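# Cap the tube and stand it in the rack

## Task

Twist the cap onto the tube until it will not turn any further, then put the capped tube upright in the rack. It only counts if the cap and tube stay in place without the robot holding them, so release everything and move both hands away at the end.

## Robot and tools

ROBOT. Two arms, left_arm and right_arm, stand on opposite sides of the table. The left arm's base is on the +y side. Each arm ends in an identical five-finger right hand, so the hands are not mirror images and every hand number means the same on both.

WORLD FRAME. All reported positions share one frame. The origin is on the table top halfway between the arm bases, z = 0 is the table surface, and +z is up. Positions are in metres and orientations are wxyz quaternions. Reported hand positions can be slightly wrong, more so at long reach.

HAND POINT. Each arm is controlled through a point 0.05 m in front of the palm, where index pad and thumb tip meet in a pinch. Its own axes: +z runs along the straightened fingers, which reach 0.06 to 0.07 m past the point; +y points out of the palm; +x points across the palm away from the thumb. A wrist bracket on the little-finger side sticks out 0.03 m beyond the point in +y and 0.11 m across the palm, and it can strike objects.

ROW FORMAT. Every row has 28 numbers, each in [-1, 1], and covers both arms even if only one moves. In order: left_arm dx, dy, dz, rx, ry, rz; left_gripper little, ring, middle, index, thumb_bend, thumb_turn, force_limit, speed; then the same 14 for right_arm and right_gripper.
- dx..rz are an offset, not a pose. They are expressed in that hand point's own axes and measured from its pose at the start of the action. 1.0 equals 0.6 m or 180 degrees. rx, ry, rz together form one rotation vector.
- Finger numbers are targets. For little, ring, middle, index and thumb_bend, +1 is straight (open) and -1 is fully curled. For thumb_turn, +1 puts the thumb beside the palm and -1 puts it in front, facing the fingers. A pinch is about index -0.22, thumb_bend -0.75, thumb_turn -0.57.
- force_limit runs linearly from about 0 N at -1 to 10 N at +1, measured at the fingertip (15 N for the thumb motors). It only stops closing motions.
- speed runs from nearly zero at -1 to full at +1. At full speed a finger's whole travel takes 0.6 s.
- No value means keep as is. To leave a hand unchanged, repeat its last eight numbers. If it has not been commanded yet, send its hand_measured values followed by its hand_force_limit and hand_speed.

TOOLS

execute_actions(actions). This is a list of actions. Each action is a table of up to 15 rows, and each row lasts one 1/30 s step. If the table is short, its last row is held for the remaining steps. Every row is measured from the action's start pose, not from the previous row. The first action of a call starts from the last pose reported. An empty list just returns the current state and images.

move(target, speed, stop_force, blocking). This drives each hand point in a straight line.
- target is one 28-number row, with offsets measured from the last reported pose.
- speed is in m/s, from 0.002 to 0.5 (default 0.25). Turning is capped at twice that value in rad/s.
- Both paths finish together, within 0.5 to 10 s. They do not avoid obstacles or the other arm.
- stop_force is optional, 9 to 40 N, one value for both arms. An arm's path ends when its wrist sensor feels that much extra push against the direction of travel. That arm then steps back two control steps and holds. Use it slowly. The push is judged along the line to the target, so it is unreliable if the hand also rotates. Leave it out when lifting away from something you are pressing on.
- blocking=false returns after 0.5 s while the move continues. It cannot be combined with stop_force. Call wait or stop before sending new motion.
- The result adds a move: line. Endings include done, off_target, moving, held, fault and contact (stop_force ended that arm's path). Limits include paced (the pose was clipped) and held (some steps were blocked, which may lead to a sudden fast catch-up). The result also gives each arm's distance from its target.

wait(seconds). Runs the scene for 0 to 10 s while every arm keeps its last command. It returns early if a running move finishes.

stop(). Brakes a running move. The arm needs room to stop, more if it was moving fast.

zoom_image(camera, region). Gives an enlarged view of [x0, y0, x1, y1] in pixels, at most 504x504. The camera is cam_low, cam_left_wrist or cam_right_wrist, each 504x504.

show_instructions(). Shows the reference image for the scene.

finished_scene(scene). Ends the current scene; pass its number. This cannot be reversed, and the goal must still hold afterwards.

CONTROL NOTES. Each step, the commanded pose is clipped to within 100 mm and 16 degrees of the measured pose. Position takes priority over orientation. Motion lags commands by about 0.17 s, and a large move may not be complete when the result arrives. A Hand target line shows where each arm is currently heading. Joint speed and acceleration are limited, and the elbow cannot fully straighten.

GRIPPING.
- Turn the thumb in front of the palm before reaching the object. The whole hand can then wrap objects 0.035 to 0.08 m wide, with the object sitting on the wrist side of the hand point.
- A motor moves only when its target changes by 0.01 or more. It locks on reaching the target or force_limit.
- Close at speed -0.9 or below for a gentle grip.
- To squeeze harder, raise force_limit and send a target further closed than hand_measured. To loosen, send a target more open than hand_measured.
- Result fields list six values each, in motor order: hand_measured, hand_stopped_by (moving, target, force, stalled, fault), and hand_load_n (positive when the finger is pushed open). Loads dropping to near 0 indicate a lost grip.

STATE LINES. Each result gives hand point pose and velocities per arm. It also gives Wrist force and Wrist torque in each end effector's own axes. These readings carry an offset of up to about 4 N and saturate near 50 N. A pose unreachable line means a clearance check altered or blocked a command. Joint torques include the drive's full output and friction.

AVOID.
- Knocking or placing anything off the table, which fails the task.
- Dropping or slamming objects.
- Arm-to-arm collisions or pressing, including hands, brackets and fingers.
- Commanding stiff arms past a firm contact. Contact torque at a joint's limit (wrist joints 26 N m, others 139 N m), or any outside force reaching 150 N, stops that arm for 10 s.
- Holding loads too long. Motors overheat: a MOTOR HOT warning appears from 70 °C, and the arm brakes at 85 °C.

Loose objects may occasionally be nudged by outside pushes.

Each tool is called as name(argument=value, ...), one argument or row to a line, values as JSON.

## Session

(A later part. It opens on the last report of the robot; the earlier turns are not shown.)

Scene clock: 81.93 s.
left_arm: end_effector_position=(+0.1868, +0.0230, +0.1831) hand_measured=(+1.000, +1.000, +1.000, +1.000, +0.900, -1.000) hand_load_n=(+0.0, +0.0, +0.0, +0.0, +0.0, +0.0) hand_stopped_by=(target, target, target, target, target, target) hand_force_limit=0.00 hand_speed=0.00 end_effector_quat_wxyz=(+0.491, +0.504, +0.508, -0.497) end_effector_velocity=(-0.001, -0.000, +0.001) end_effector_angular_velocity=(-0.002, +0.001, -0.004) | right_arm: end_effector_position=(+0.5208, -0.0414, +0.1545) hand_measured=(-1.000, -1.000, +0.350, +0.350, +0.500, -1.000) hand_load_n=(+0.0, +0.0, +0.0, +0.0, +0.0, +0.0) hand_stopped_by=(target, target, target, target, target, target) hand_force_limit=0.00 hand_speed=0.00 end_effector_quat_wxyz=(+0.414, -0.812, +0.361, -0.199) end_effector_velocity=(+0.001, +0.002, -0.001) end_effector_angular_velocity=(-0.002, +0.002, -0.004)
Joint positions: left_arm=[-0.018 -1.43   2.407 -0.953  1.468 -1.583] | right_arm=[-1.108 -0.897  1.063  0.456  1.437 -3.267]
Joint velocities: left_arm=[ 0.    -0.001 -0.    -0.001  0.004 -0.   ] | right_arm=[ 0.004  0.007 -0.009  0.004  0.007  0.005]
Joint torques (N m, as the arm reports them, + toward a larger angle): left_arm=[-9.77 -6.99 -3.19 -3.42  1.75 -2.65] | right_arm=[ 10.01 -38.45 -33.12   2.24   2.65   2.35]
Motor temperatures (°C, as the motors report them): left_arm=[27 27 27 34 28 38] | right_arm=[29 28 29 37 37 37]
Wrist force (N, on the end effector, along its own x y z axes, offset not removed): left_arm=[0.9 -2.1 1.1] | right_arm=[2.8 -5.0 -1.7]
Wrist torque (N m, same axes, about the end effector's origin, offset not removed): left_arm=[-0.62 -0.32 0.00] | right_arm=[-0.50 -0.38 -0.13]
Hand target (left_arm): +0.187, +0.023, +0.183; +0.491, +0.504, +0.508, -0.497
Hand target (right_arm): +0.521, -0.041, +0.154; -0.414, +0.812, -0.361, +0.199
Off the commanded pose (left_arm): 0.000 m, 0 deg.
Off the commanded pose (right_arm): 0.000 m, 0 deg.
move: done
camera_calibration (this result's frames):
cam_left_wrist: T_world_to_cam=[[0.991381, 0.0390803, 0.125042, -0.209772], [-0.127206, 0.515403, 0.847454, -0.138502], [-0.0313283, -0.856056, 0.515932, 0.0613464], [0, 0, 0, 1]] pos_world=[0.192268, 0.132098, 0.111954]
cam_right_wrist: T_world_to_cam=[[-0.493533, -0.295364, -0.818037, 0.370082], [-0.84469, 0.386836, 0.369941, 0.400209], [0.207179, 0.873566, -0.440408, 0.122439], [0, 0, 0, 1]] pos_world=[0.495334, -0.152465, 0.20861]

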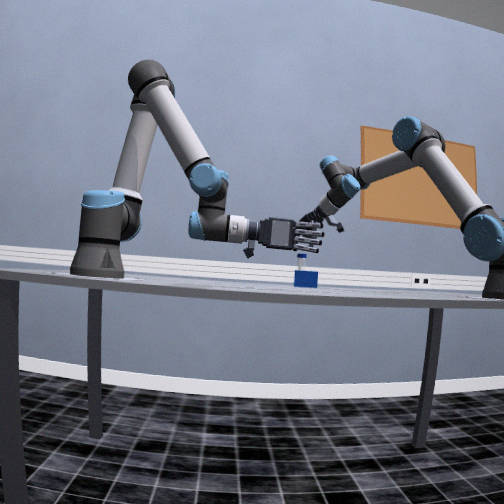

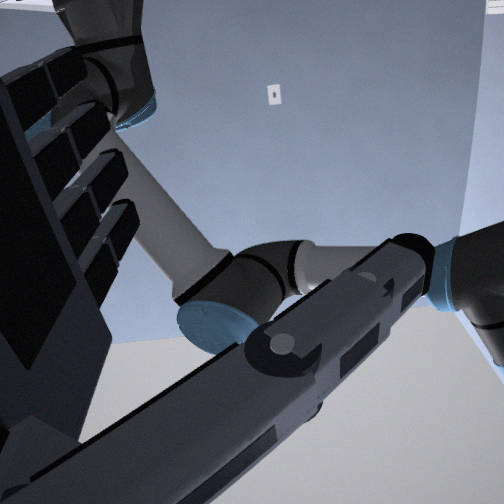

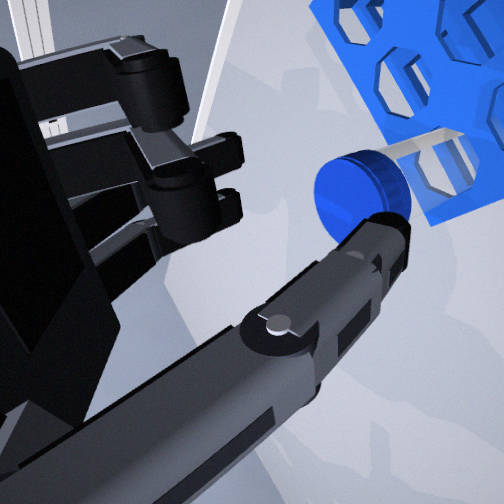

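move(
  target=[0,-0.1,-0.15,0,-0.008,0,1,1,1,1,0.9,-1,0,0,-0.008,0.034,0.0245,0,0,0,-1,-1,0.3,0.3,0.5,-1,0,0],
  speed=0.15,
)

zoom_image(
  camera="cam_low",
  region=[270,210,360,300],
)

Scene clock: 83.53 s.
left_arm: end_effector_position=(+0.1268, +0.1129, +0.1855) hand_measured=(+1.000, +1.000, +1.000, +1.000, +0.900, -1.000) hand_load_n=(+0.0, +0.0, +0.0, +0.0, +0.0, +0.0) hand_stopped_by=(target, target, target, target, target, target) hand_force_limit=0.00 hand_speed=0.00 end_effector_quat_wxyz=(+0.497, +0.497, +0.502, -0.504) end_effector_velocity=(-0.002, +0.001, -0.000) end_effector_angular_velocity=(+0.002, +0.001, +0.005) | right_arm: end_effector_position=(+0.5182, -0.0381, +0.1292) hand_measured=(-1.000, -1.000, +0.300, +0.300, +0.500, -1.000) hand_load_n=(+0.0, +0.0, +0.0, +0.0, +0.0, +0.0) hand_stopped_by=(target, target, target, target, target, target) hand_force_limit=0.00 hand_speed=0.00 end_effector_quat_wxyz=(+0.414, -0.812, +0.361, -0.199) end_effector_velocity=(+0.000, -0.000, -0.001) end_effector_angular_velocity=(-0.001, -0.001, -0.001)
Joint positions: left_arm=[-0.407 -1.709  2.703 -0.996  1.079 -1.581] | right_arm=[-1.101 -0.883  1.105  0.4    1.443 -3.263]
Joint velocities: left_arm=[-0.019 -0.009  0.003  0.008 -0.024 -0.003] | right_arm=[ 0.     0.001  0.    -0.001  0.002 -0.001]
Joint torques (N m, as the arm reports them, + toward a larger angle): left_arm=[ -9.74 -18.84  -3.36   0.42  -1.64  -2.13] | right_arm=[ 10.1  -38.14  -8.08  -1.5    2.65   2.32]
Motor temperatures (°C, as the motors report them): left_arm=[27 27 27 34 28 38] | right_arm=[29 28 29 37 37 37]
Wrist force (N, on the end effector, along its own x y z axes, offset not removed): left_arm=[0.6 -0.8 2.1] | right_arm=[0.7 -1.0 -0.3]
Wrist torque (N m, same axes, about the end effector's origin, offset not removed): left_arm=[-0.53 -0.36 -0.04] | right_arm=[-0.07 -0.11 -0.24]
Hand target (left_arm): +0.127, +0.113, +0.186; +0.497, +0.497, +0.502, -0.504
Hand target (right_arm): +0.518, -0.038, +0.129; -0.414, +0.812, -0.361, +0.199
Off the commanded pose (left_arm): 0.000 m, 0 deg.
Off the commanded pose (right_arm): 0.000 m, 0 deg.
move: done
camera_calibration (this result's frames):
cam_left_wrist: T_world_to_cam=[[0.991581, 0.0417944, 0.12256, -0.153978], [-0.125764, 0.536264, 0.834628, -0.194746], [-0.0308416, -0.843015, 0.537006, 0.129731], [0, 0, 0, 1]] pos_world=[0.132191, 0.220236, 0.111746]
cam_right_wrist: T_world_to_cam=[[-0.493538, -0.295359, -0.818036, 0.34911], [-0.844688, 0.386834, 0.369948, 0.40605], [0.207176, 0.873569, -0.440404, 0.109014], [0, 0, 0, 1]] pos_world=[0.4927, -0.149193, 0.183377]

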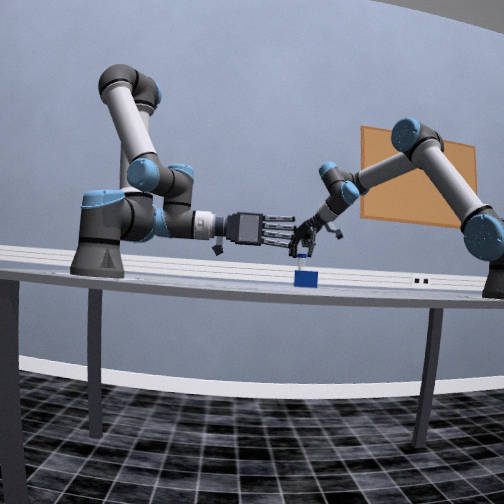

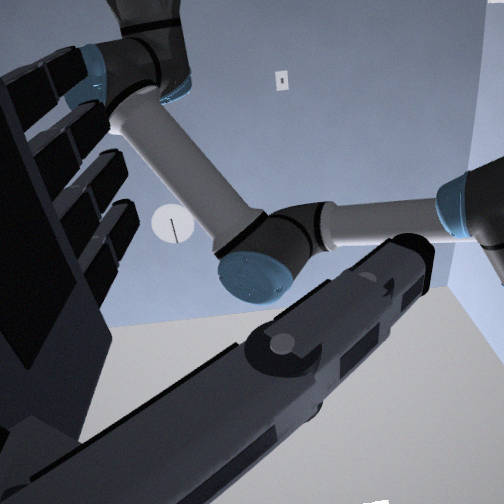

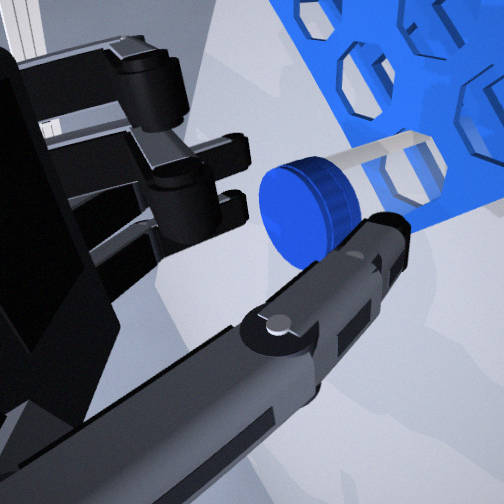

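Region (270, 210, 360, 300) of cam_low's 504x504 image, scaled by 5.600, with more detail than that image has.

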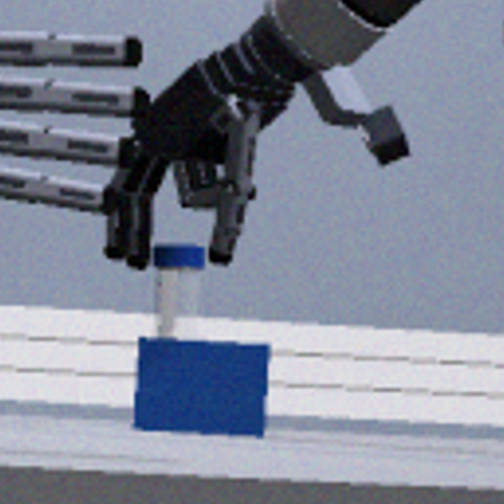

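execute_actions(
  actions=[
    [[0,0,0,0,0,0,1,1,1,1,0.9,-1,0,0,-0.002,0.0034,0.007,0,0,0,-1,-1,0.12,0.08,0.22,-1,0,-0.3]],
    [[0,0,0,0,0,0,1,1,1,1,0.9,-1,0,0,0,0,0,0,0,0,-1,-1,-0.3,-0.3,-0.1,-1,0.3,-0.8]],
    [[0,0,0,0,0,0,1,1,1,1,0.9,-1,0,0,0,0,0,0,0,0,-1,-1,-0.3,-0.3,-0.1,-1,0.3,-0.8]],
  ],
)

move(
  target=[0,0,0,0,0,0,1,1,1,1,0.9,-1,0,0,0.003,-0.109,-0.077,0,0,0,-1,-1,-0.3,-0.3,-0.1,-1,0.3,-0.8],
  speed=0.07,
)

Scene clock: 85.30 s.
left_arm: end_effector_position=(+0.1267, +0.1130, +0.1855) hand_measured=(+1.000, +1.000, +1.000, +1.000, +0.900, -1.000) hand_load_n=(+0.0, +0.0, +0.0, +0.0, +0.0, +0.0) hand_stopped_by=(target, target, target, target, target, target) hand_force_limit=0.00 hand_speed=0.00 end_effector_quat_wxyz=(+0.497, +0.497, +0.502, -0.504) end_effector_velocity=(+0.000, -0.000, +0.000) end_effector_angular_velocity=(+0.000, -0.001, +0.000) | right_arm: end_effector_position=(+0.5192, -0.0358, +0.1252) hand_measured=(-1.000, -1.000, -0.010, -0.060, +0.144, -1.000) hand_load_n=(+0.0, +0.0, +5.5, +8.5, +13.0, -0.5) hand_stopped_by=(target, target, force, force, force, target) hand_force_limit=0.30 hand_speed=-0.80 end_effector_quat_wxyz=(+0.414, -0.812, +0.361, -0.199) end_effector_velocity=(+0.000, -0.000, -0.000) end_effector_angular_velocity=(+0.000, +0.001, +0.000)
Joint positions: left_arm=[-0.407 -1.709  2.703 -0.996  1.079 -1.581] | right_arm=[-1.098 -0.875  1.102  0.395  1.445 -3.262]
Joint velocities: left_arm=[ 0.001  0.001 -0.    -0.     0.     0.001] | right_arm=[-0.001  0.    -0.     0.    -0.001 -0.   ]
Joint torques (N m, as the arm reports them, + toward a larger angle): left_arm=[  8.21   2.17 -21.13  -2.75   0.92   0.86] | right_arm=[  6.19 -43.28 -28.24  -0.64   1.9    1.84]
Motor temperatures (°C, as the motors report them): left_arm=[27 27 27 34 28 38] | right_arm=[29 28 29 37 37 37]
Wrist force (N, on the end effector, along its own x y z axes, offset not removed): left_arm=[1.8 -1.1 1.9] | right_arm=[-1.5 -3.9 -3.9]
Wrist torque (N m, same axes, about the end effector's origin, offset not removed): left_arm=[-0.52 -0.47 0.02] | right_arm=[-0.32 0.37 -0.14]
Hand target (left_arm): +0.127, +0.113, +0.186; +0.497, +0.497, +0.502, -0.504
Hand target (right_arm): +0.519, -0.036, +0.125; -0.414, +0.812, -0.361, +0.199
Off the commanded pose (left_arm): 0.000 m, 0 deg.
Off the commanded pose (right_arm): 0.000 m, 0 deg.
camera_calibration (this result's frames):
cam_left_wrist: T_world_to_cam=[[0.991601, 0.0417578, 0.122411, -0.153937], [-0.125618, 0.53626, 0.834653, -0.194764], [-0.0307907, -0.843019, 0.537002, 0.12974], [0, 0, 0, 1]] pos_world=[0.132173, 0.220245, 0.111733]
cam_right_wrist: T_world_to_cam=[[-0.49354, -0.295357, -0.818036, 0.346911], [-0.844688, 0.386832, 0.369951, 0.407478], [0.207175, 0.873571, -0.440401, 0.105022], [0, 0, 0, 1]] pos_world=[0.493648, -0.146906, 0.179291]

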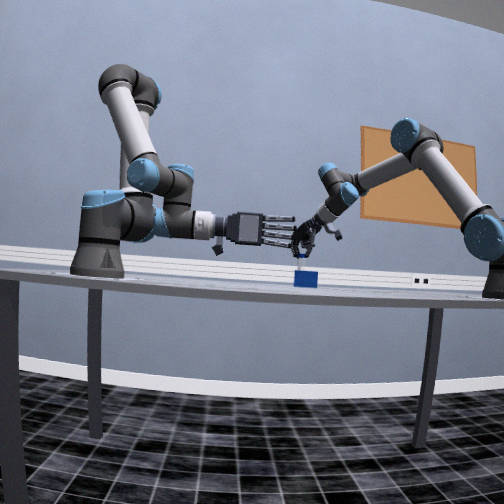

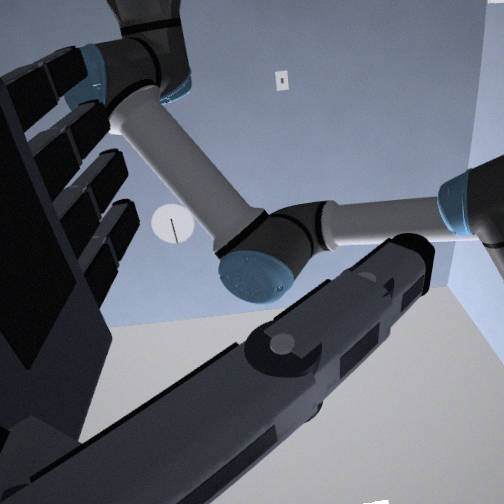

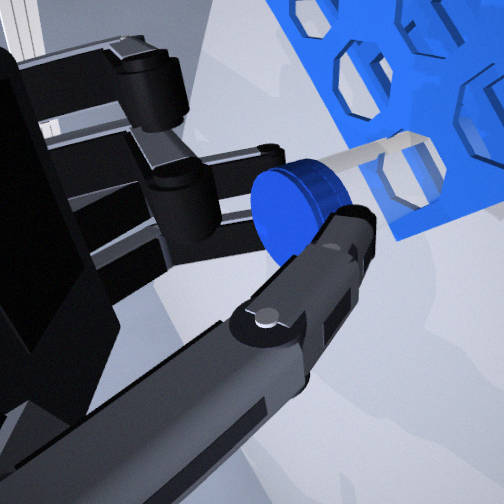

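Scene clock: 86.90 s.
left_arm: end_effector_position=(+0.1267, +0.1130, +0.1855) hand_measured=(+1.000, +1.000, +1.000, +1.000, +0.900, -1.000) hand_load_n=(+0.0, +0.0, +0.0, +0.0, +0.0, +0.0) hand_stopped_by=(target, target, target, target, target, target) hand_force_limit=0.00 hand_speed=0.00 end_effector_quat_wxyz=(+0.497, +0.497, +0.502, -0.504) end_effector_velocity=(+0.000, +0.000, +0.000) end_effector_angular_velocity=(-0.001, +0.000, +0.000) | right_arm: end_effector_position=(+0.5192, -0.0356, +0.2052) hand_measured=(-1.000, -1.000, -0.010, -0.060, +0.144, -1.000) hand_load_n=(+0.0, +0.0, +5.5, +8.5, +12.5, -0.5) hand_stopped_by=(target, target, force, force, force, target) hand_force_limit=0.30 hand_speed=-0.80 end_effector_quat_wxyz=(+0.414, -0.811, +0.361, -0.199) end_effector_velocity=(-0.000, +0.000, +0.001) end_effector_angular_velocity=(-0.003, +0.002, -0.000)
Joint positions: left_arm=[-0.407 -1.709  2.703 -0.996  1.079 -1.581] | right_arm=[-1.098 -0.904  0.945  0.581  1.445 -3.261]
Joint velocities: left_arm=[ 0.    -0.001  0.     0.    -0.     0.   ] | right_arm=[ 0.001  0.002 -0.006  0.007  0.001 -0.   ]
Joint torques (N m, as the arm reports them, + toward a larger angle): left_arm=[  8.48   2.9  -21.46  -2.82   0.83   1.12] | right_arm=[  9.83 -37.35 -33.74   2.03   2.62  -1.25]
Motor temperatures (°C, as the motors report them): left_arm=[27 27 27 34 28 38] | right_arm=[29 28 29 37 37 37]
Wrist force (N, on the end effector, along its own x y z axes, offset not removed): left_arm=[1.6 -0.5 1.7] | right_arm=[2.5 -4.2 -3.1]
Wrist torque (N m, same axes, about the end effector's origin, offset not removed): left_arm=[-0.43 -0.45 0.02] | right_arm=[-0.26 -0.48 0.18]
Hand target (left_arm): +0.127, +0.113, +0.186; +0.497, +0.497, +0.502, -0.504
Hand target (right_arm): +0.519, -0.036, +0.205; -0.414, +0.812, -0.361, +0.199
Off the commanded pose (left_arm): 0.000 m, 0 deg.
Off the commanded pose (right_arm): 0.000 m, 0 deg.
move: done
camera_calibration (this result's frames):
cam_left_wrist: T_world_to_cam=[[0.991601, 0.041758, 0.12241, -0.153937], [-0.125618, 0.53626, 0.834653, -0.194764], [-0.0307903, -0.843019, 0.537002, 0.12974], [0, 0, 0, 1]] pos_world=[0.132173, 0.220245, 0.111733]
cam_right_wrist: T_world_to_cam=[[-0.493413, -0.295119, -0.818198, 0.412452], [-0.844726, 0.386805, 0.369892, 0.377848], [0.207321, 0.873663, -0.440149, 0.139967], [0, 0, 0, 1]] pos_world=[0.493669, -0.146716, 0.259311]

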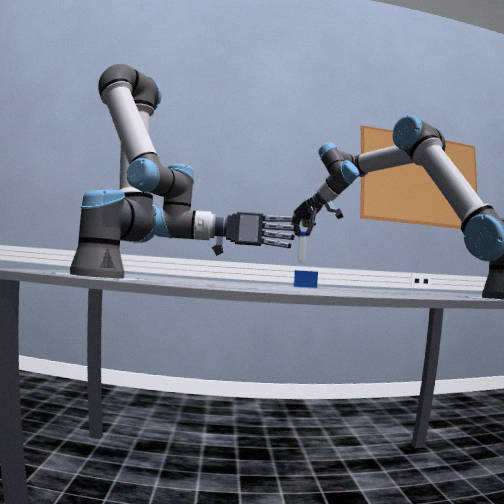

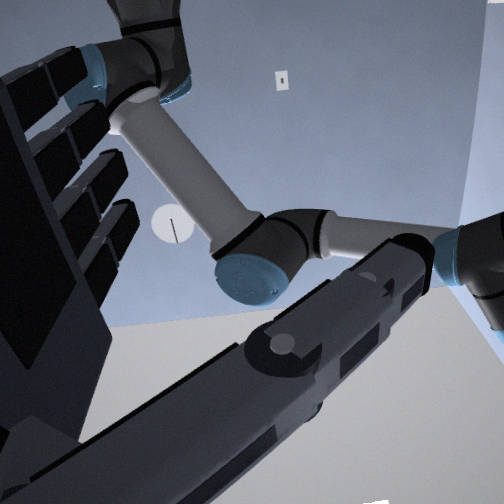

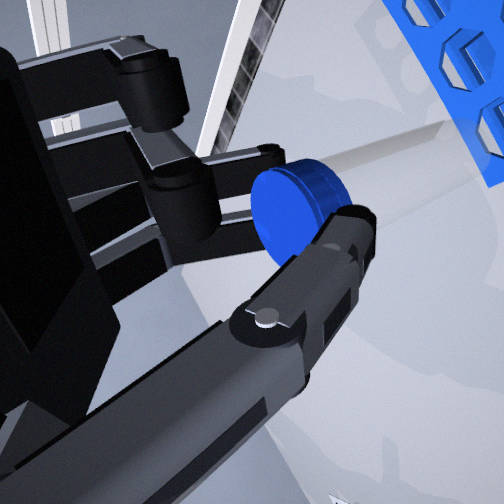

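move(
  target=[0,-0.165,0.03,0,0,0,1,1,1,1,0.9,-1,0,0,-0.514,0.34,-0.617,0.012,-0.408,-0.289,-1,-1,-0.3,-0.3,-0.1,-1,0.3,-0.8],
  speed=0.3,
)

move(
  target=[0,0,0.33,0,0,0,0.6,0.6,0.6,0.6,0.9,-1,0,-0.9,0,0,0,0,0,0,-1,-1,-0.3,-0.3,-0.1,-1,0.3,-0.8],
  speed=0.15,
)

Scene clock: 90.43 s.
left_arm: end_effector_position=(+0.0276, +0.0952, +0.1859) hand_measured=(+1.000, +1.000, +1.000, +1.000, +0.900, -1.000) hand_load_n=(+0.0, +0.0, +0.0, +0.0, +0.0, +0.0) hand_stopped_by=(target, target, target, target, target, target) hand_force_limit=0.00 hand_speed=0.00 end_effector_quat_wxyz=(+0.496, +0.497, +0.502, -0.504) end_effector_velocity=(-0.001, -0.000, -0.000) end_effector_angular_velocity=(+0.000, +0.001, -0.001) | right_arm: end_effector_position=(-0.0004, -0.0799, +0.2455) hand_measured=(-1.000, -1.000, -0.010, -0.060, +0.144, -1.000) hand_load_n=(+0.0, +0.0, +5.5, +8.5, +12.5, -0.5) hand_stopped_by=(target, target, force, force, force, target) hand_force_limit=0.30 hand_speed=-0.80 end_effector_quat_wxyz=(-0.434, +0.829, +0.319, -0.151) end_effector_velocity=(-0.002, -0.000, +0.000) end_effector_angular_velocity=(-0.002, -0.001, +0.006)
Joint positions: left_arm=[-0.798 -1.64   2.645 -1.006  0.688 -1.583] | right_arm=[-0.77  -1.258  1.525  1.064  0.637 -4.447]
Joint velocities: left_arm=[-0.002  0.001 -0.    -0.    -0.001 -0.001] | right_arm=[ 0.004  0.001 -0.002  0.004  0.001 -0.004]
Joint torques (N m, as the arm reports them, + toward a larger angle): left_arm=[-10.98   3.23 -22.04  -2.9   -1.75  -2.6 ] | right_arm=[ 10.   -21.34 -30.42   4.08  -3.98  -2.27]
Motor temperatures (°C, as the motors report them): left_arm=[27 27 27 34 28 38] | right_arm=[29 28 29 37 37 37]
Wrist force (N, on the end effector, along its own x y z axes, offset not removed): left_arm=[0.7 -1.7 2.1] | right_arm=[-0.2 -6.3 -0.9]
Wrist torque (N m, same axes, about the end effector's origin, offset not removed): left_arm=[-0.60 -0.29 -0.04] | right_arm=[-0.86 0.32 -0.25]
Hand target (left_arm): +0.028, +0.095, +0.186; +0.496, +0.497, +0.502, -0.504
Hand target (right_arm): -0.001, -0.080, +0.245; -0.434, +0.829, +0.319, -0.152
Off the commanded pose (left_arm): 0.001 m, 0 deg.
Off the commanded pose (right_arm): 0.001 m, 0 deg.
move: done
camera_calibration (this result's frames):
cam_left_wrist: T_world_to_cam=[[0.991767, 0.0416064, 0.121107, -0.0546586], [-0.124474, 0.535323, 0.835426, -0.198122], [-0.0300723, -0.843622, 0.536094, 0.111744], [0, 0, 0, 1]] pos_world=[0.0329081, 0.202603, 0.11223]
cam_right_wrist: T_world_to_cam=[[0.295107, -0.49319, -0.818337, 0.160472], [-0.387351, -0.844695, 0.36939, -0.156955], [-0.873425, 0.207974, -0.440313, 0.250522], [0, 0, 0, 1]] pos_world=[0.110659, -0.105539, 0.299606]

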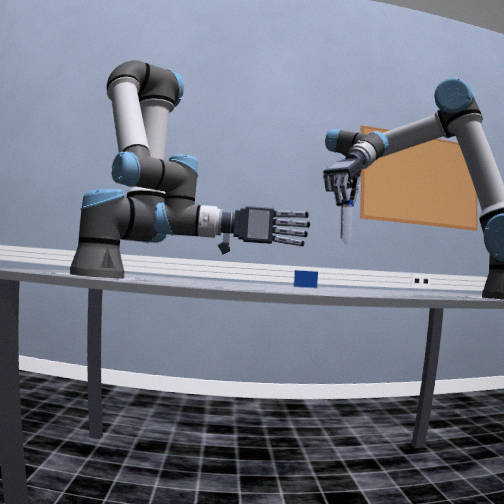

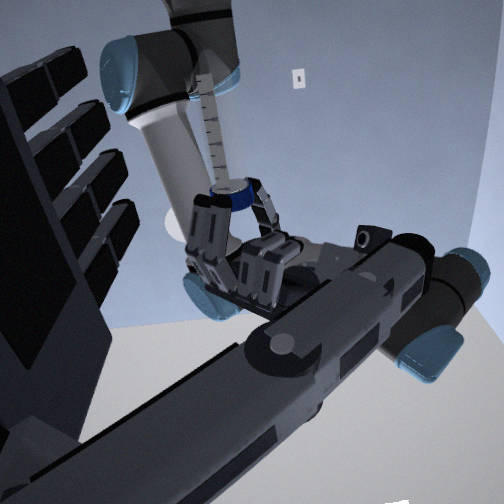

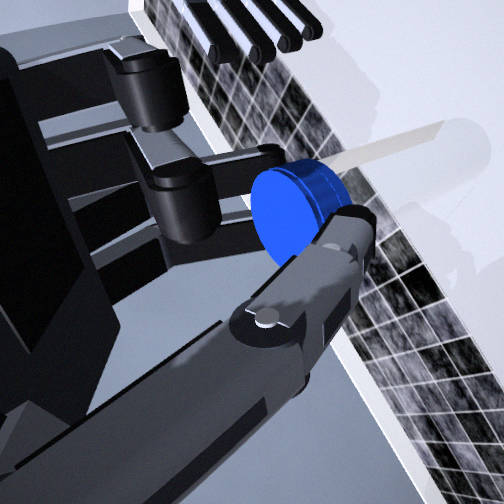

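Scene clock: 93.10 s.
left_arm: end_effector_position=(+0.0276, -0.1029, +0.1862) hand_measured=(+0.600, +0.600, +0.600, +0.600, +0.900, -1.000) hand_load_n=(+0.0, +0.0, +0.0, +0.0, +0.0, +0.0) hand_stopped_by=(target, target, target, target, target, target) hand_force_limit=0.00 hand_speed=-0.90 end_effector_quat_wxyz=(+0.497, +0.497, +0.502, -0.504) end_effector_velocity=(+0.000, -0.000, -0.000) end_effector_angular_velocity=(+0.001, -0.001, +0.001) | right_arm: end_effector_position=(-0.0004, -0.0799, +0.2455) hand_measured=(-1.000, -1.000, -0.010, -0.060, +0.144, -1.000) hand_load_n=(+0.0, +0.0, +5.5, +8.5, +12.5, -0.5) hand_stopped_by=(target, target, force, force, force, target) hand_force_limit=0.30 hand_speed=-0.80 end_effector_quat_wxyz=(-0.434, +0.829, +0.319, -0.151) end_effector_velocity=(+0.000, +0.000, -0.000) end_effector_angular_velocity=(-0.001, +0.001, -0.001)
Joint positions: left_arm=[-0.369 -1.209  2.098 -0.891  1.117 -1.581] | right_arm=[-0.77  -1.258  1.525  1.064  0.637 -4.447]
Joint velocities: left_arm=[ 0.     0.001 -0.     0.    -0.     0.   ] | right_arm=[-0.     0.001 -0.    -0.     0.     0.001]
Joint torques (N m, as the arm reports them, + toward a larger angle): left_arm=[ 12.3  -17.47 -25.94   0.24   1.45  -2.52] | right_arm=[ -9.82 -37.66  -5.94   0.41  -0.09   2.26]
Motor temperatures (°C, as the motors report them): left_arm=[27 27 27 34 28 38] | right_arm=[29 28 29 37 37 37]
Wrist force (N, on the end effector, along its own x y z axes, offset not removed): left_arm=[1.4 -1.4 1.3] | right_arm=[2.9 -2.5 -6.6]
Wrist torque (N m, same axes, about the end effector's origin, offset not removed): left_arm=[-0.51 -0.45 0.01] | right_arm=[0.01 -0.22 0.23]
Hand target (left_arm): +0.028, -0.103, +0.186; +0.497, +0.497, +0.502, -0.504
Hand target (right_arm): -0.000, -0.080, +0.245; -0.434, +0.829, +0.319, -0.151
Off the commanded pose (left_arm): 0.001 m, 0 deg.
Off the commanded pose (right_arm): 0.000 m, 0 deg.
move: done
camera_calibration (this result's frames):
cam_left_wrist: T_world_to_cam=[[0.991582, 0.0417576, 0.122561, -0.0466957], [-0.125742, 0.536328, 0.83459, -0.0920119], [-0.0308821, -0.842976, 0.537064, -0.0556571], [0, 0, 0, 1]] pos_world=[0.033014, 0.00438089, 0.112407]
cam_right_wrist: T_world_to_cam=[[0.295101, -0.493183, -0.818343, 0.160477], [-0.387345, -0.844699, 0.369387, -0.156956], [-0.87343, 0.207975, -0.440303, 0.250519], [0, 0, 0, 1]] pos_world=[0.110658, -0.105538, 0.299607]

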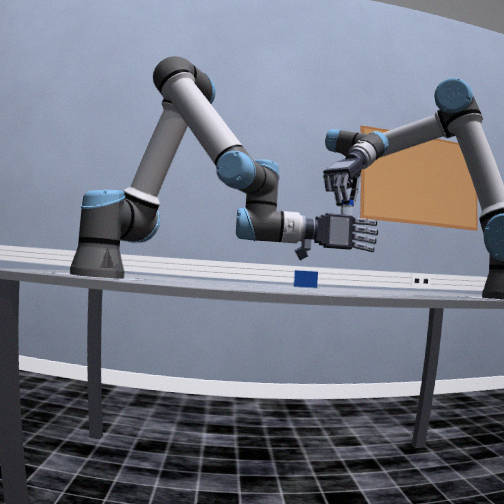

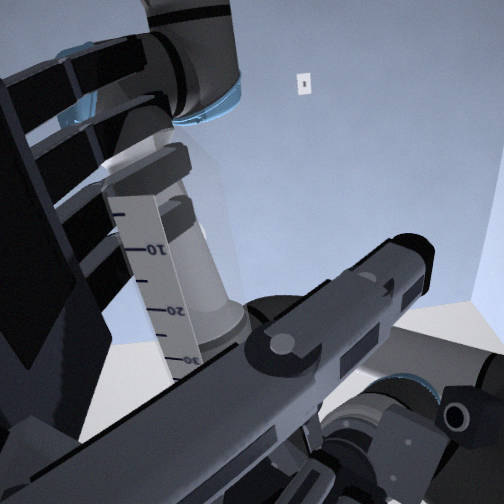

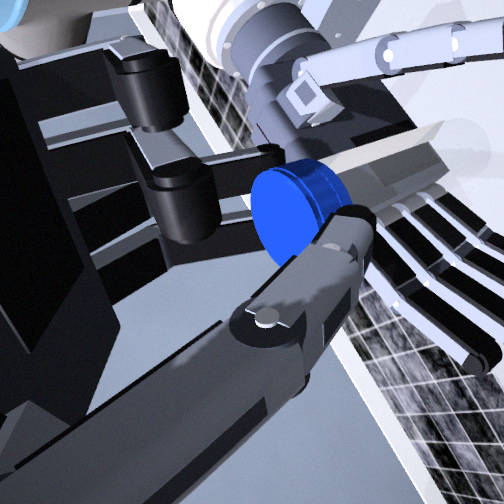

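move(
  target=[-0.015,0.024,0.006,0,0,0,0.6,0.4,0.4,0.4,0.9,-1,0,-0.5,0,0,0,0,0,0,-1,-1,-0.3,-0.3,-0.1,-1,0.3,-0.8],
  speed=0.03,
)

move(
  target=[0,0,0,0,0,0,0.6,-1,-1,-1,0.9,-1,1,-0.5,0,0,0,0,0,0,-1,-1,-0.3,-0.3,-0.1,-1,0.3,-0.8],
)

zoom_image(
  camera="cam_low",
  region=[305,160,385,240],
)

Scene clock: 94.23 s.
left_arm: end_effector_position=(+0.0419, -0.1065, +0.1950) hand_measured=(+0.600, +0.400, +0.400, +0.400, +0.900, -1.000) hand_load_n=(+0.0, +0.0, +0.0, +0.0, +0.0, +0.0) hand_stopped_by=(target, target, target, target, target, target) hand_force_limit=0.00 hand_speed=-0.50 end_effector_quat_wxyz=(+0.497, +0.497, +0.502, -0.504) end_effector_velocity=(+0.002, -0.000, +0.001) end_effector_angular_velocity=(-0.000, +0.000, -0.000) | right_arm: end_effector_position=(-0.0004, -0.0799, +0.2455) hand_measured=(-1.000, -1.000, -0.010, -0.060, +0.144, -1.000) hand_load_n=(+0.0, +0.0, +5.5, +8.5, +12.5, -0.5) hand_stopped_by=(target, target, force, force, force, target) hand_force_limit=0.30 hand_speed=-0.80 end_effector_quat_wxyz=(-0.434, +0.829, +0.319, -0.151) end_effector_velocity=(+0.001, +0.000, -0.000) end_effector_angular_velocity=(+0.000, -0.002, -0.001)
Joint positions: left_arm=[-0.333 -1.224  2.087 -0.865  1.154 -1.581] | right_arm=[-0.77  -1.258  1.525  1.064  0.637 -4.447]
Joint velocities: left_arm=[ 0.004 -0.002 -0.001  0.003  0.004  0.   ] | right_arm=[-0.     0.    -0.    -0.002  0.001  0.   ]
Joint torques (N m, as the arm reports them, + toward a larger angle): left_arm=[ 12.3  -40.45 -27.48   0.29   1.58   1.98] | right_arm=[-10.5  -37.9   -6.32   0.2    0.36   2.22]
Motor temperatures (°C, as the motors report them): left_arm=[27 27 27 34 28 38] | right_arm=[29 28 29 37 37 37]
Wrist force (N, on the end effector, along its own x y z axes, offset not removed): left_arm=[2.2 -1.0 2.1] | right_arm=[1.8 -2.7 3.4]
Wrist torque (N m, same axes, about the end effector's origin, offset not removed): left_arm=[-0.49 -0.58 0.09] | right_arm=[-0.45 -0.28 0.26]
Hand target (left_arm): +0.042, -0.107, +0.195; +0.497, +0.497, +0.502, -0.504
Hand target (right_arm): -0.000, -0.080, +0.245; -0.434, +0.829, +0.319, -0.151
Off the commanded pose (left_arm): 0.000 m, 0 deg.
Off the commanded pose (right_arm): 0.000 m, 0 deg.
move: done
camera_calibration (this result's frames):
cam_left_wrist: T_world_to_cam=[[0.991577, 0.0417922, 0.122591, -0.0618507], [-0.125784, 0.536398, 0.834539, -0.0956286], [-0.0308806, -0.84293, 0.537137, -0.0629785], [0, 0, 0, 1]] pos_world=[0.0473564, 0.000793472, 0.121216]
cam_right_wrist: T_world_to_cam=[[0.295101, -0.493183, -0.818344, 0.160477], [-0.387345, -0.844699, 0.369387, -0.156956], [-0.87343, 0.207975, -0.440303, 0.250519], [0, 0, 0, 1]] pos_world=[0.110658, -0.105538, 0.299607]

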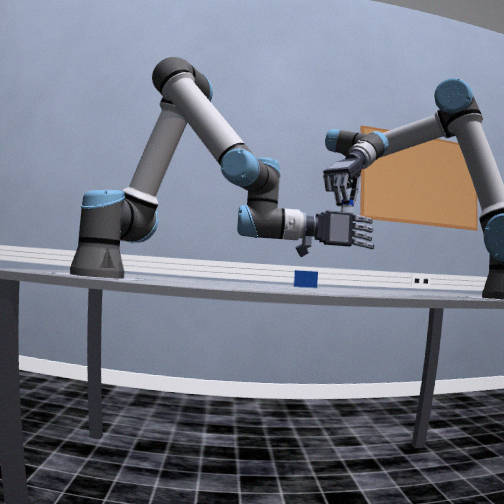

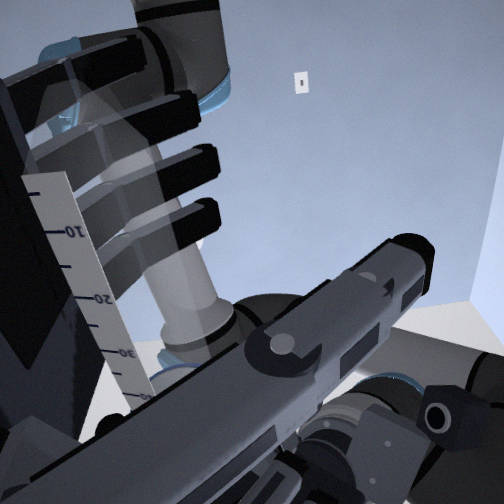

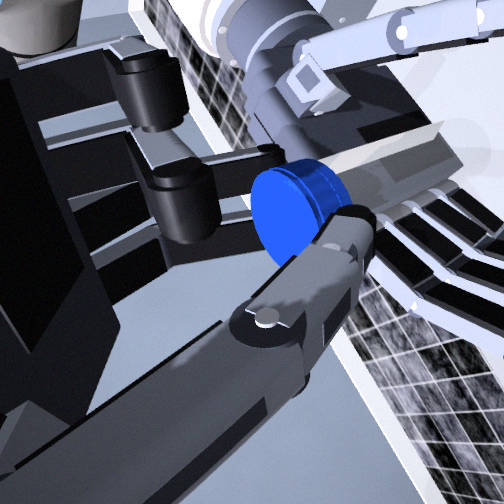

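Scene clock: 96.07 s.
left_arm: end_effector_position=(+0.0419, -0.1065, +0.1950) hand_measured=(+0.600, -0.896, -0.860, -0.812, +0.900, -1.000) hand_load_n=(+0.0, +11.5, +9.0, +5.5, +0.0, +0.0) hand_stopped_by=(target, force, force, force, target, target) hand_force_limit=1.00 hand_speed=-0.50 end_effector_quat_wxyz=(+0.497, +0.497, +0.502, -0.504) end_effector_velocity=(-0.000, -0.000, -0.000) end_effector_angular_velocity=(+0.000, +0.000, -0.001) | right_arm: end_effector_position=(-0.0004, -0.0799, +0.2455) hand_measured=(-1.000, -1.000, -0.010, -0.060, +0.144, -1.000) hand_load_n=(+0.0, +0.0, +6.5, +8.0, +13.5, +1.0) hand_stopped_by=(target, target, force, force, force, target) hand_force_limit=0.30 hand_speed=-0.80 end_effector_quat_wxyz=(-0.434, +0.829, +0.319, -0.151) end_effector_velocity=(+0.000, +0.000, +0.000) end_effector_angular_velocity=(+0.001, -0.001, +0.001)
Joint positions: left_arm=[-0.333 -1.224  2.087 -0.865  1.154 -1.581] | right_arm=[-0.77  -1.258  1.525  1.064  0.637 -4.447]
Joint velocities: left_arm=[-0.001  0.    -0.     0.     0.    -0.   ] | right_arm=[-0.    -0.    -0.    -0.    -0.    -0.001]
Joint torques (N m, as the arm reports them, + toward a larger angle): left_arm=[-10.03 -18.47  -3.31  -3.25   0.9    2.23] | right_arm=[-10.49 -36.01  -6.19   2.06   0.36   2.11]
Motor temperatures (°C, as the motors report them): left_arm=[27 27 27 34 28 38] | right_arm=[29 28 29 37 37 37]
Wrist force (N, on the end effector, along its own x y z axes, offset not removed): left_arm=[3.2 2.0 8.6] | right_arm=[2.5 -4.9 -0.5]
Wrist torque (N m, same axes, about the end effector's origin, offset not removed): left_arm=[-0.68 -0.49 0.20] | right_arm=[0.75 0.31 0.09]
Hand target (left_arm): +0.042, -0.106, +0.195; +0.497, +0.497, +0.502, -0.504
Hand target (right_arm): -0.000, -0.080, +0.245; -0.434, +0.829, +0.319, -0.151
Off the commanded pose (left_arm): 0.000 m, 0 deg.
Off the commanded pose (right_arm): 0.000 m, 0 deg.
move: done
camera_calibration (this result's frames):
cam_left_wrist: T_world_to_cam=[[0.991574, 0.041882, 0.122583, -0.0618622], [-0.125825, 0.536402, 0.83453, -0.0956326], [-0.0308018, -0.842923, 0.537153, -0.0629869], [0, 0, 0, 1]] pos_world=[0.0473679, 0.000795395, 0.121225]
cam_right_wrist: T_world_to_cam=[[0.295134, -0.493142, -0.818356, 0.160488], [-0.387363, -0.844717, 0.369328, -0.156936], [-0.873411, 0.208, -0.440329, 0.250532], [0, 0, 0, 1]] pos_world=[0.110661, -0.105534, 0.299614]

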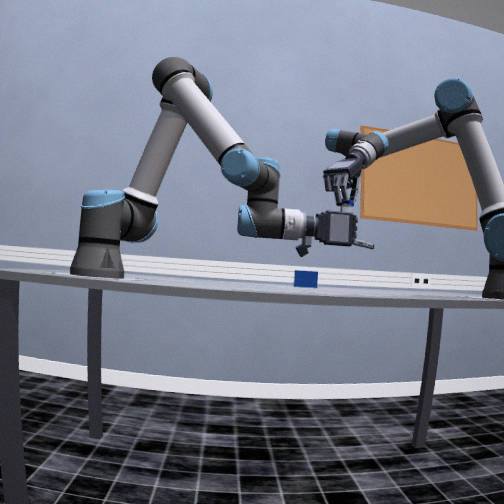

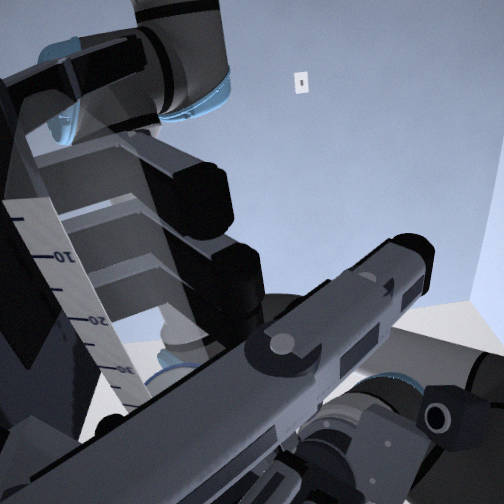

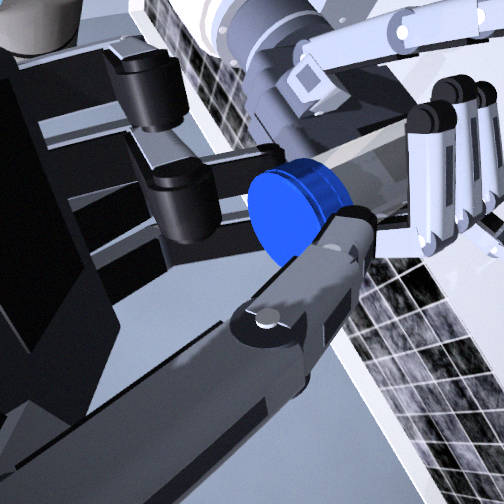

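Region (305, 160, 385, 240) of cam_low's 504x504 image, scaled by 6.300, with more detail than that image has.

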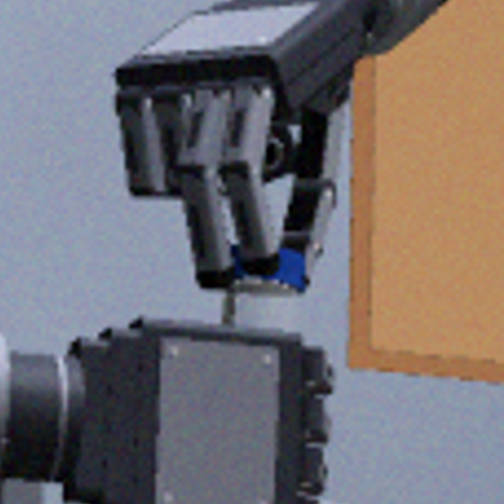

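execute_actions(
  actions=[
    [[0,0.004,0.009,0,0,0,0.6,-1,-1,-1,0.9,-1,1,-0.5,0,0,0,0,0,0,-1,-1,-0.3,-0.3,-0.1,-1,0.3,-0.8]],
    [[0,0,0,0,0,0,0.6,-0.98,-0.98,-0.98,0.9,-1,1,-0.5,0,0,0,0,0,0,-1,-1,-0.3,-0.3,-0.1,-1,0.3,-0.8]],
  ],
)

move(
  target=[0,0,0,0,0,0,0.6,-0.98,-0.98,-0.98,0.9,-1,1,-0.5,0.013,-0.0066,0.0093,-0.006,0.204,0.1445,-1,-1,-0.3,-0.3,-0.1,-1,0.3,-0.8],
  speed=0.5,
)

zoom_image(
  camera="cam_low",
  region=[305,160,385,240],
)

Scene clock: 97.30 s.
left_arm: end_effector_position=(+0.0442, -0.1118, +0.1950) hand_measured=(+0.600, -0.906, -0.894, -0.886, +0.900, -1.000) hand_load_n=(+0.0, +9.5, +9.0, +11.5, +0.0, +0.0) hand_stopped_by=(target, force, force, force, target, target) hand_force_limit=1.00 hand_speed=-0.50 end_effector_quat_wxyz=(+0.497, +0.497, +0.502, -0.504) end_effector_velocity=(+0.000, -0.000, -0.001) end_effector_angular_velocity=(+0.001, -0.001, +0.000) | right_arm: end_effector_position=(-0.0004, -0.0799, +0.2455) hand_measured=(-1.000, -1.000, -0.010, -0.062, +0.146, -1.000) hand_load_n=(+0.0, +0.0, +6.0, +2.0, +15.0, -7.5) hand_stopped_by=(target, target, force, force, force, target) hand_force_limit=0.30 hand_speed=-0.80 end_effector_quat_wxyz=(-0.434, +0.829, +0.319, -0.151) end_effector_velocity=(-0.000, -0.000, +0.000) end_effector_angular_velocity=(+0.000, +0.000, +0.000)
Joint positions: left_arm=[-0.322 -1.214  2.072 -0.86   1.164 -1.581] | right_arm=[-0.77  -1.258  1.525  1.064  0.637 -4.447]
Joint velocities: left_arm=[ 0.     0.001 -0.    -0.    -0.     0.001] | right_arm=[-0.     0.     0.     0.    -0.    -0.001]
Joint torques (N m, as the arm reports them, + toward a larger angle): left_arm=[ 11.53 -27.93 -15.31  -2.11  -3.31   1.11] | right_arm=[  3.42 -34.93  -6.36   3.12  -3.82   1.97]
Motor temperatures (°C, as the motors report them): left_arm=[27 27 27 34 28 38] | right_arm=[29 28 29 37 37 37]
Wrist force (N, on the end effector, along its own x y z axes, offset not removed): left_arm=[4.8 -14.9 1.8] | right_arm=[11.7 1.0 -11.0]
Wrist torque (N m, same axes, about the end effector's origin, offset not removed): left_arm=[-0.78 -0.49 0.74] | right_arm=[-0.20 0.36 -0.13]
Hand target (left_arm): +0.044, -0.112, +0.195; +0.497, +0.497, +0.502, -0.504
Hand target (right_arm): -0.000, -0.080, +0.245; -0.434, +0.829, +0.319, -0.151
Off the commanded pose (left_arm): 0.000 m, 0 deg.
Off the commanded pose (right_arm): 0.000 m, 0 deg.
camera_calibration (this result's frames):
cam_left_wrist: T_world_to_cam=[[0.991567, 0.0417241, 0.122694, -0.0639488], [-0.125833, 0.53641, 0.834524, -0.0924477], [-0.0309944, -0.842926, 0.537137, -0.0673963], [0, 0, 0, 1]] pos_world=[0.0496876, -0.00455197, 0.121197]
cam_right_wrist: T_world_to_cam=[[0.295141, -0.493199, -0.818319, 0.160449], [-0.387438, -0.844674, 0.369347, -0.156926], [-0.873375, 0.208038, -0.440382, 0.250577], [0, 0, 0, 1]] pos_world=[0.110693, -0.105547, 0.299609]

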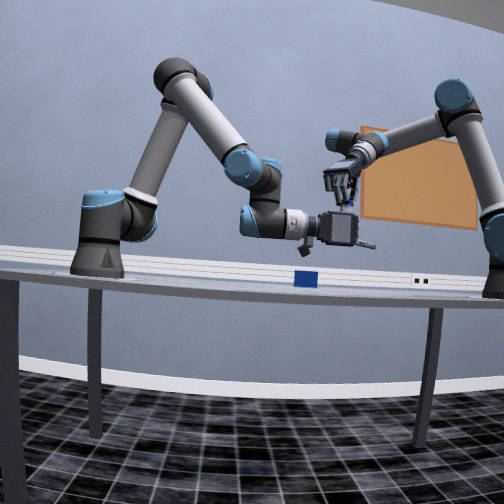

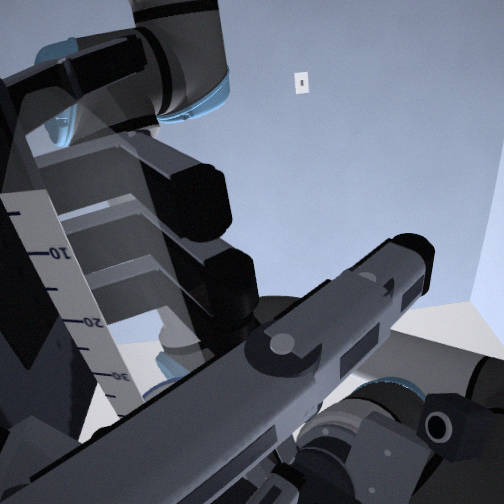

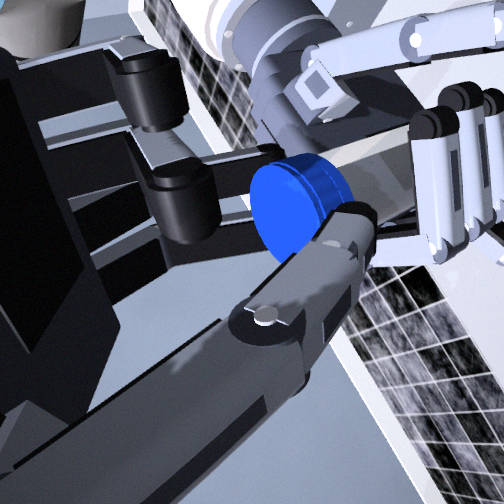

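Scene clock: 98.80 s.
left_arm: end_effector_position=(+0.0442, -0.1118, +0.1950) hand_measured=(+0.600, -0.906, -0.896, -0.888, +0.900, -1.000) hand_load_n=(+0.0, +1.5, +0.5, +2.5, +0.0, +0.0) hand_stopped_by=(target, force, force, force, target, target) hand_force_limit=1.00 hand_speed=-0.50 end_effector_quat_wxyz=(+0.497, +0.497, +0.502, -0.504) end_effector_velocity=(+0.001, -0.000, -0.001) end_effector_angular_velocity=(+0.001, +0.000, +0.001) | right_arm: end_effector_position=(+0.0010, -0.0696, +0.2460) hand_measured=(-1.000, -1.000, -0.010, -0.060, +0.146, -1.000) hand_load_n=(+0.0, +0.0, +9.0, +4.5, +12.0, -3.0) hand_stopped_by=(target, target, force, force, force, target) hand_force_limit=0.30 hand_speed=-0.80 end_effector_quat_wxyz=(+0.459, -0.888, +0.023, -0.025) end_effector_velocity=(-0.000, +0.000, -0.001) end_effector_angular_velocity=(-0.003, -0.003, -0.012)
Joint positions: left_arm=[-0.322 -1.214  2.072 -0.86   1.164 -1.581] | right_arm=[-0.593 -1.562  1.737  0.486  1.219 -3.434]
Joint velocities: left_arm=[ 0.001  0.001 -0.    -0.     0.    -0.001] | right_arm=[ 0.009  0.     0.    -0.003  0.02   0.01 ]
Joint torques (N m, as the arm reports them, + toward a larger angle): left_arm=[  4.14 -28.71 -15.13  -2.53  -0.54   0.86] | right_arm=[ 11.27 -24.32  -3.15   1.06   2.13   2.46]
Motor temperatures (°C, as the motors report them): left_arm=[27 27 27 34 28 38] | right_arm=[29 28 29 37 37 37]
Wrist force (N, on the end effector, along its own x y z axes, offset not removed): left_arm=[9.0 -5.9 5.8] | right_arm=[0.7 -5.1 1.6]
Wrist torque (N m, same axes, about the end effector's origin, offset not removed): left_arm=[-0.84 -0.69 0.34] | right_arm=[0.68 0.64 -0.19]
Hand target (left_arm): +0.044, -0.112, +0.195; +0.497, +0.497, +0.502, -0.504
Hand target (right_arm): +0.001, -0.070, +0.246; -0.459, +0.888, -0.023, +0.026
Off the commanded pose (left_arm): 0.000 m, 0 deg.
Off the commanded pose (right_arm): 0.000 m, 0 deg.
move: done
camera_calibration (this result's frames):
cam_left_wrist: T_world_to_cam=[[0.991568, 0.0417, 0.122694, -0.063956], [-0.12582, 0.536413, 0.834524, -0.0924461], [-0.031015, -0.842925, 0.537137, -0.0673971], [0, 0, 0, 1]] pos_world=[0.0496948, -0.00455448, 0.121197]
cam_right_wrist: T_world_to_cam=[[-0.140262, -0.557025, -0.818566, 0.161583], [-0.870421, -0.324666, 0.370079, -0.111387], [-0.471904, 0.764405, -0.439308, 0.287913], [0, 0, 0, 1]] pos_world=[0.0615775, -0.16624, 0.299971]

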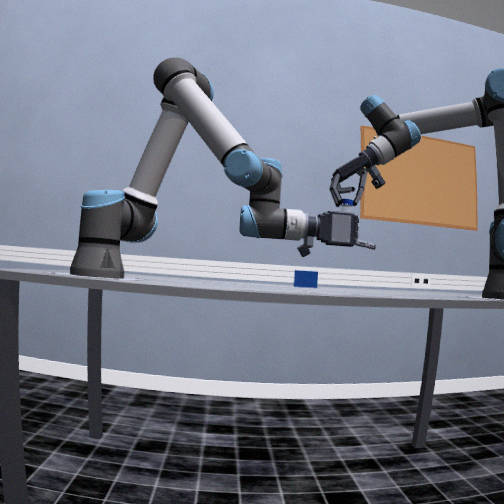

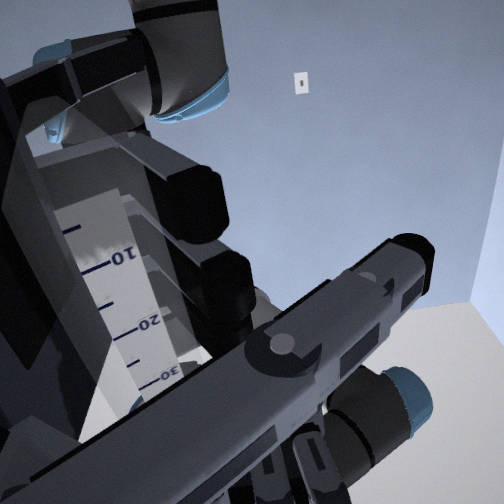

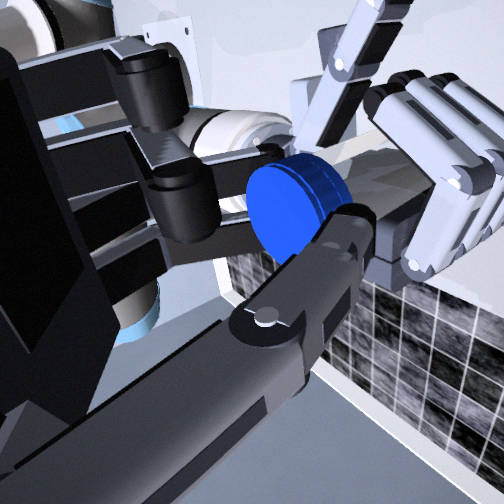

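Region (305, 160, 385, 240) of cam_low's 504x504 image, scaled by 6.300, with more detail than that image has.

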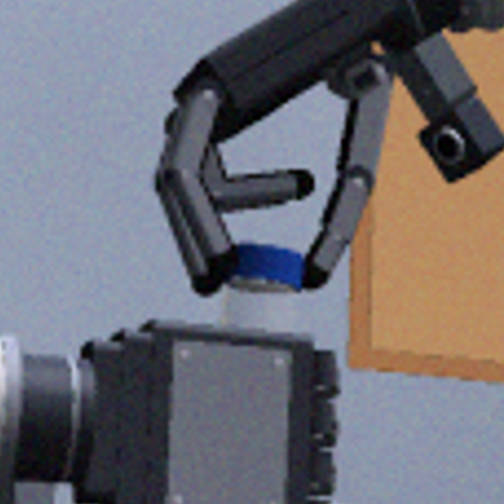

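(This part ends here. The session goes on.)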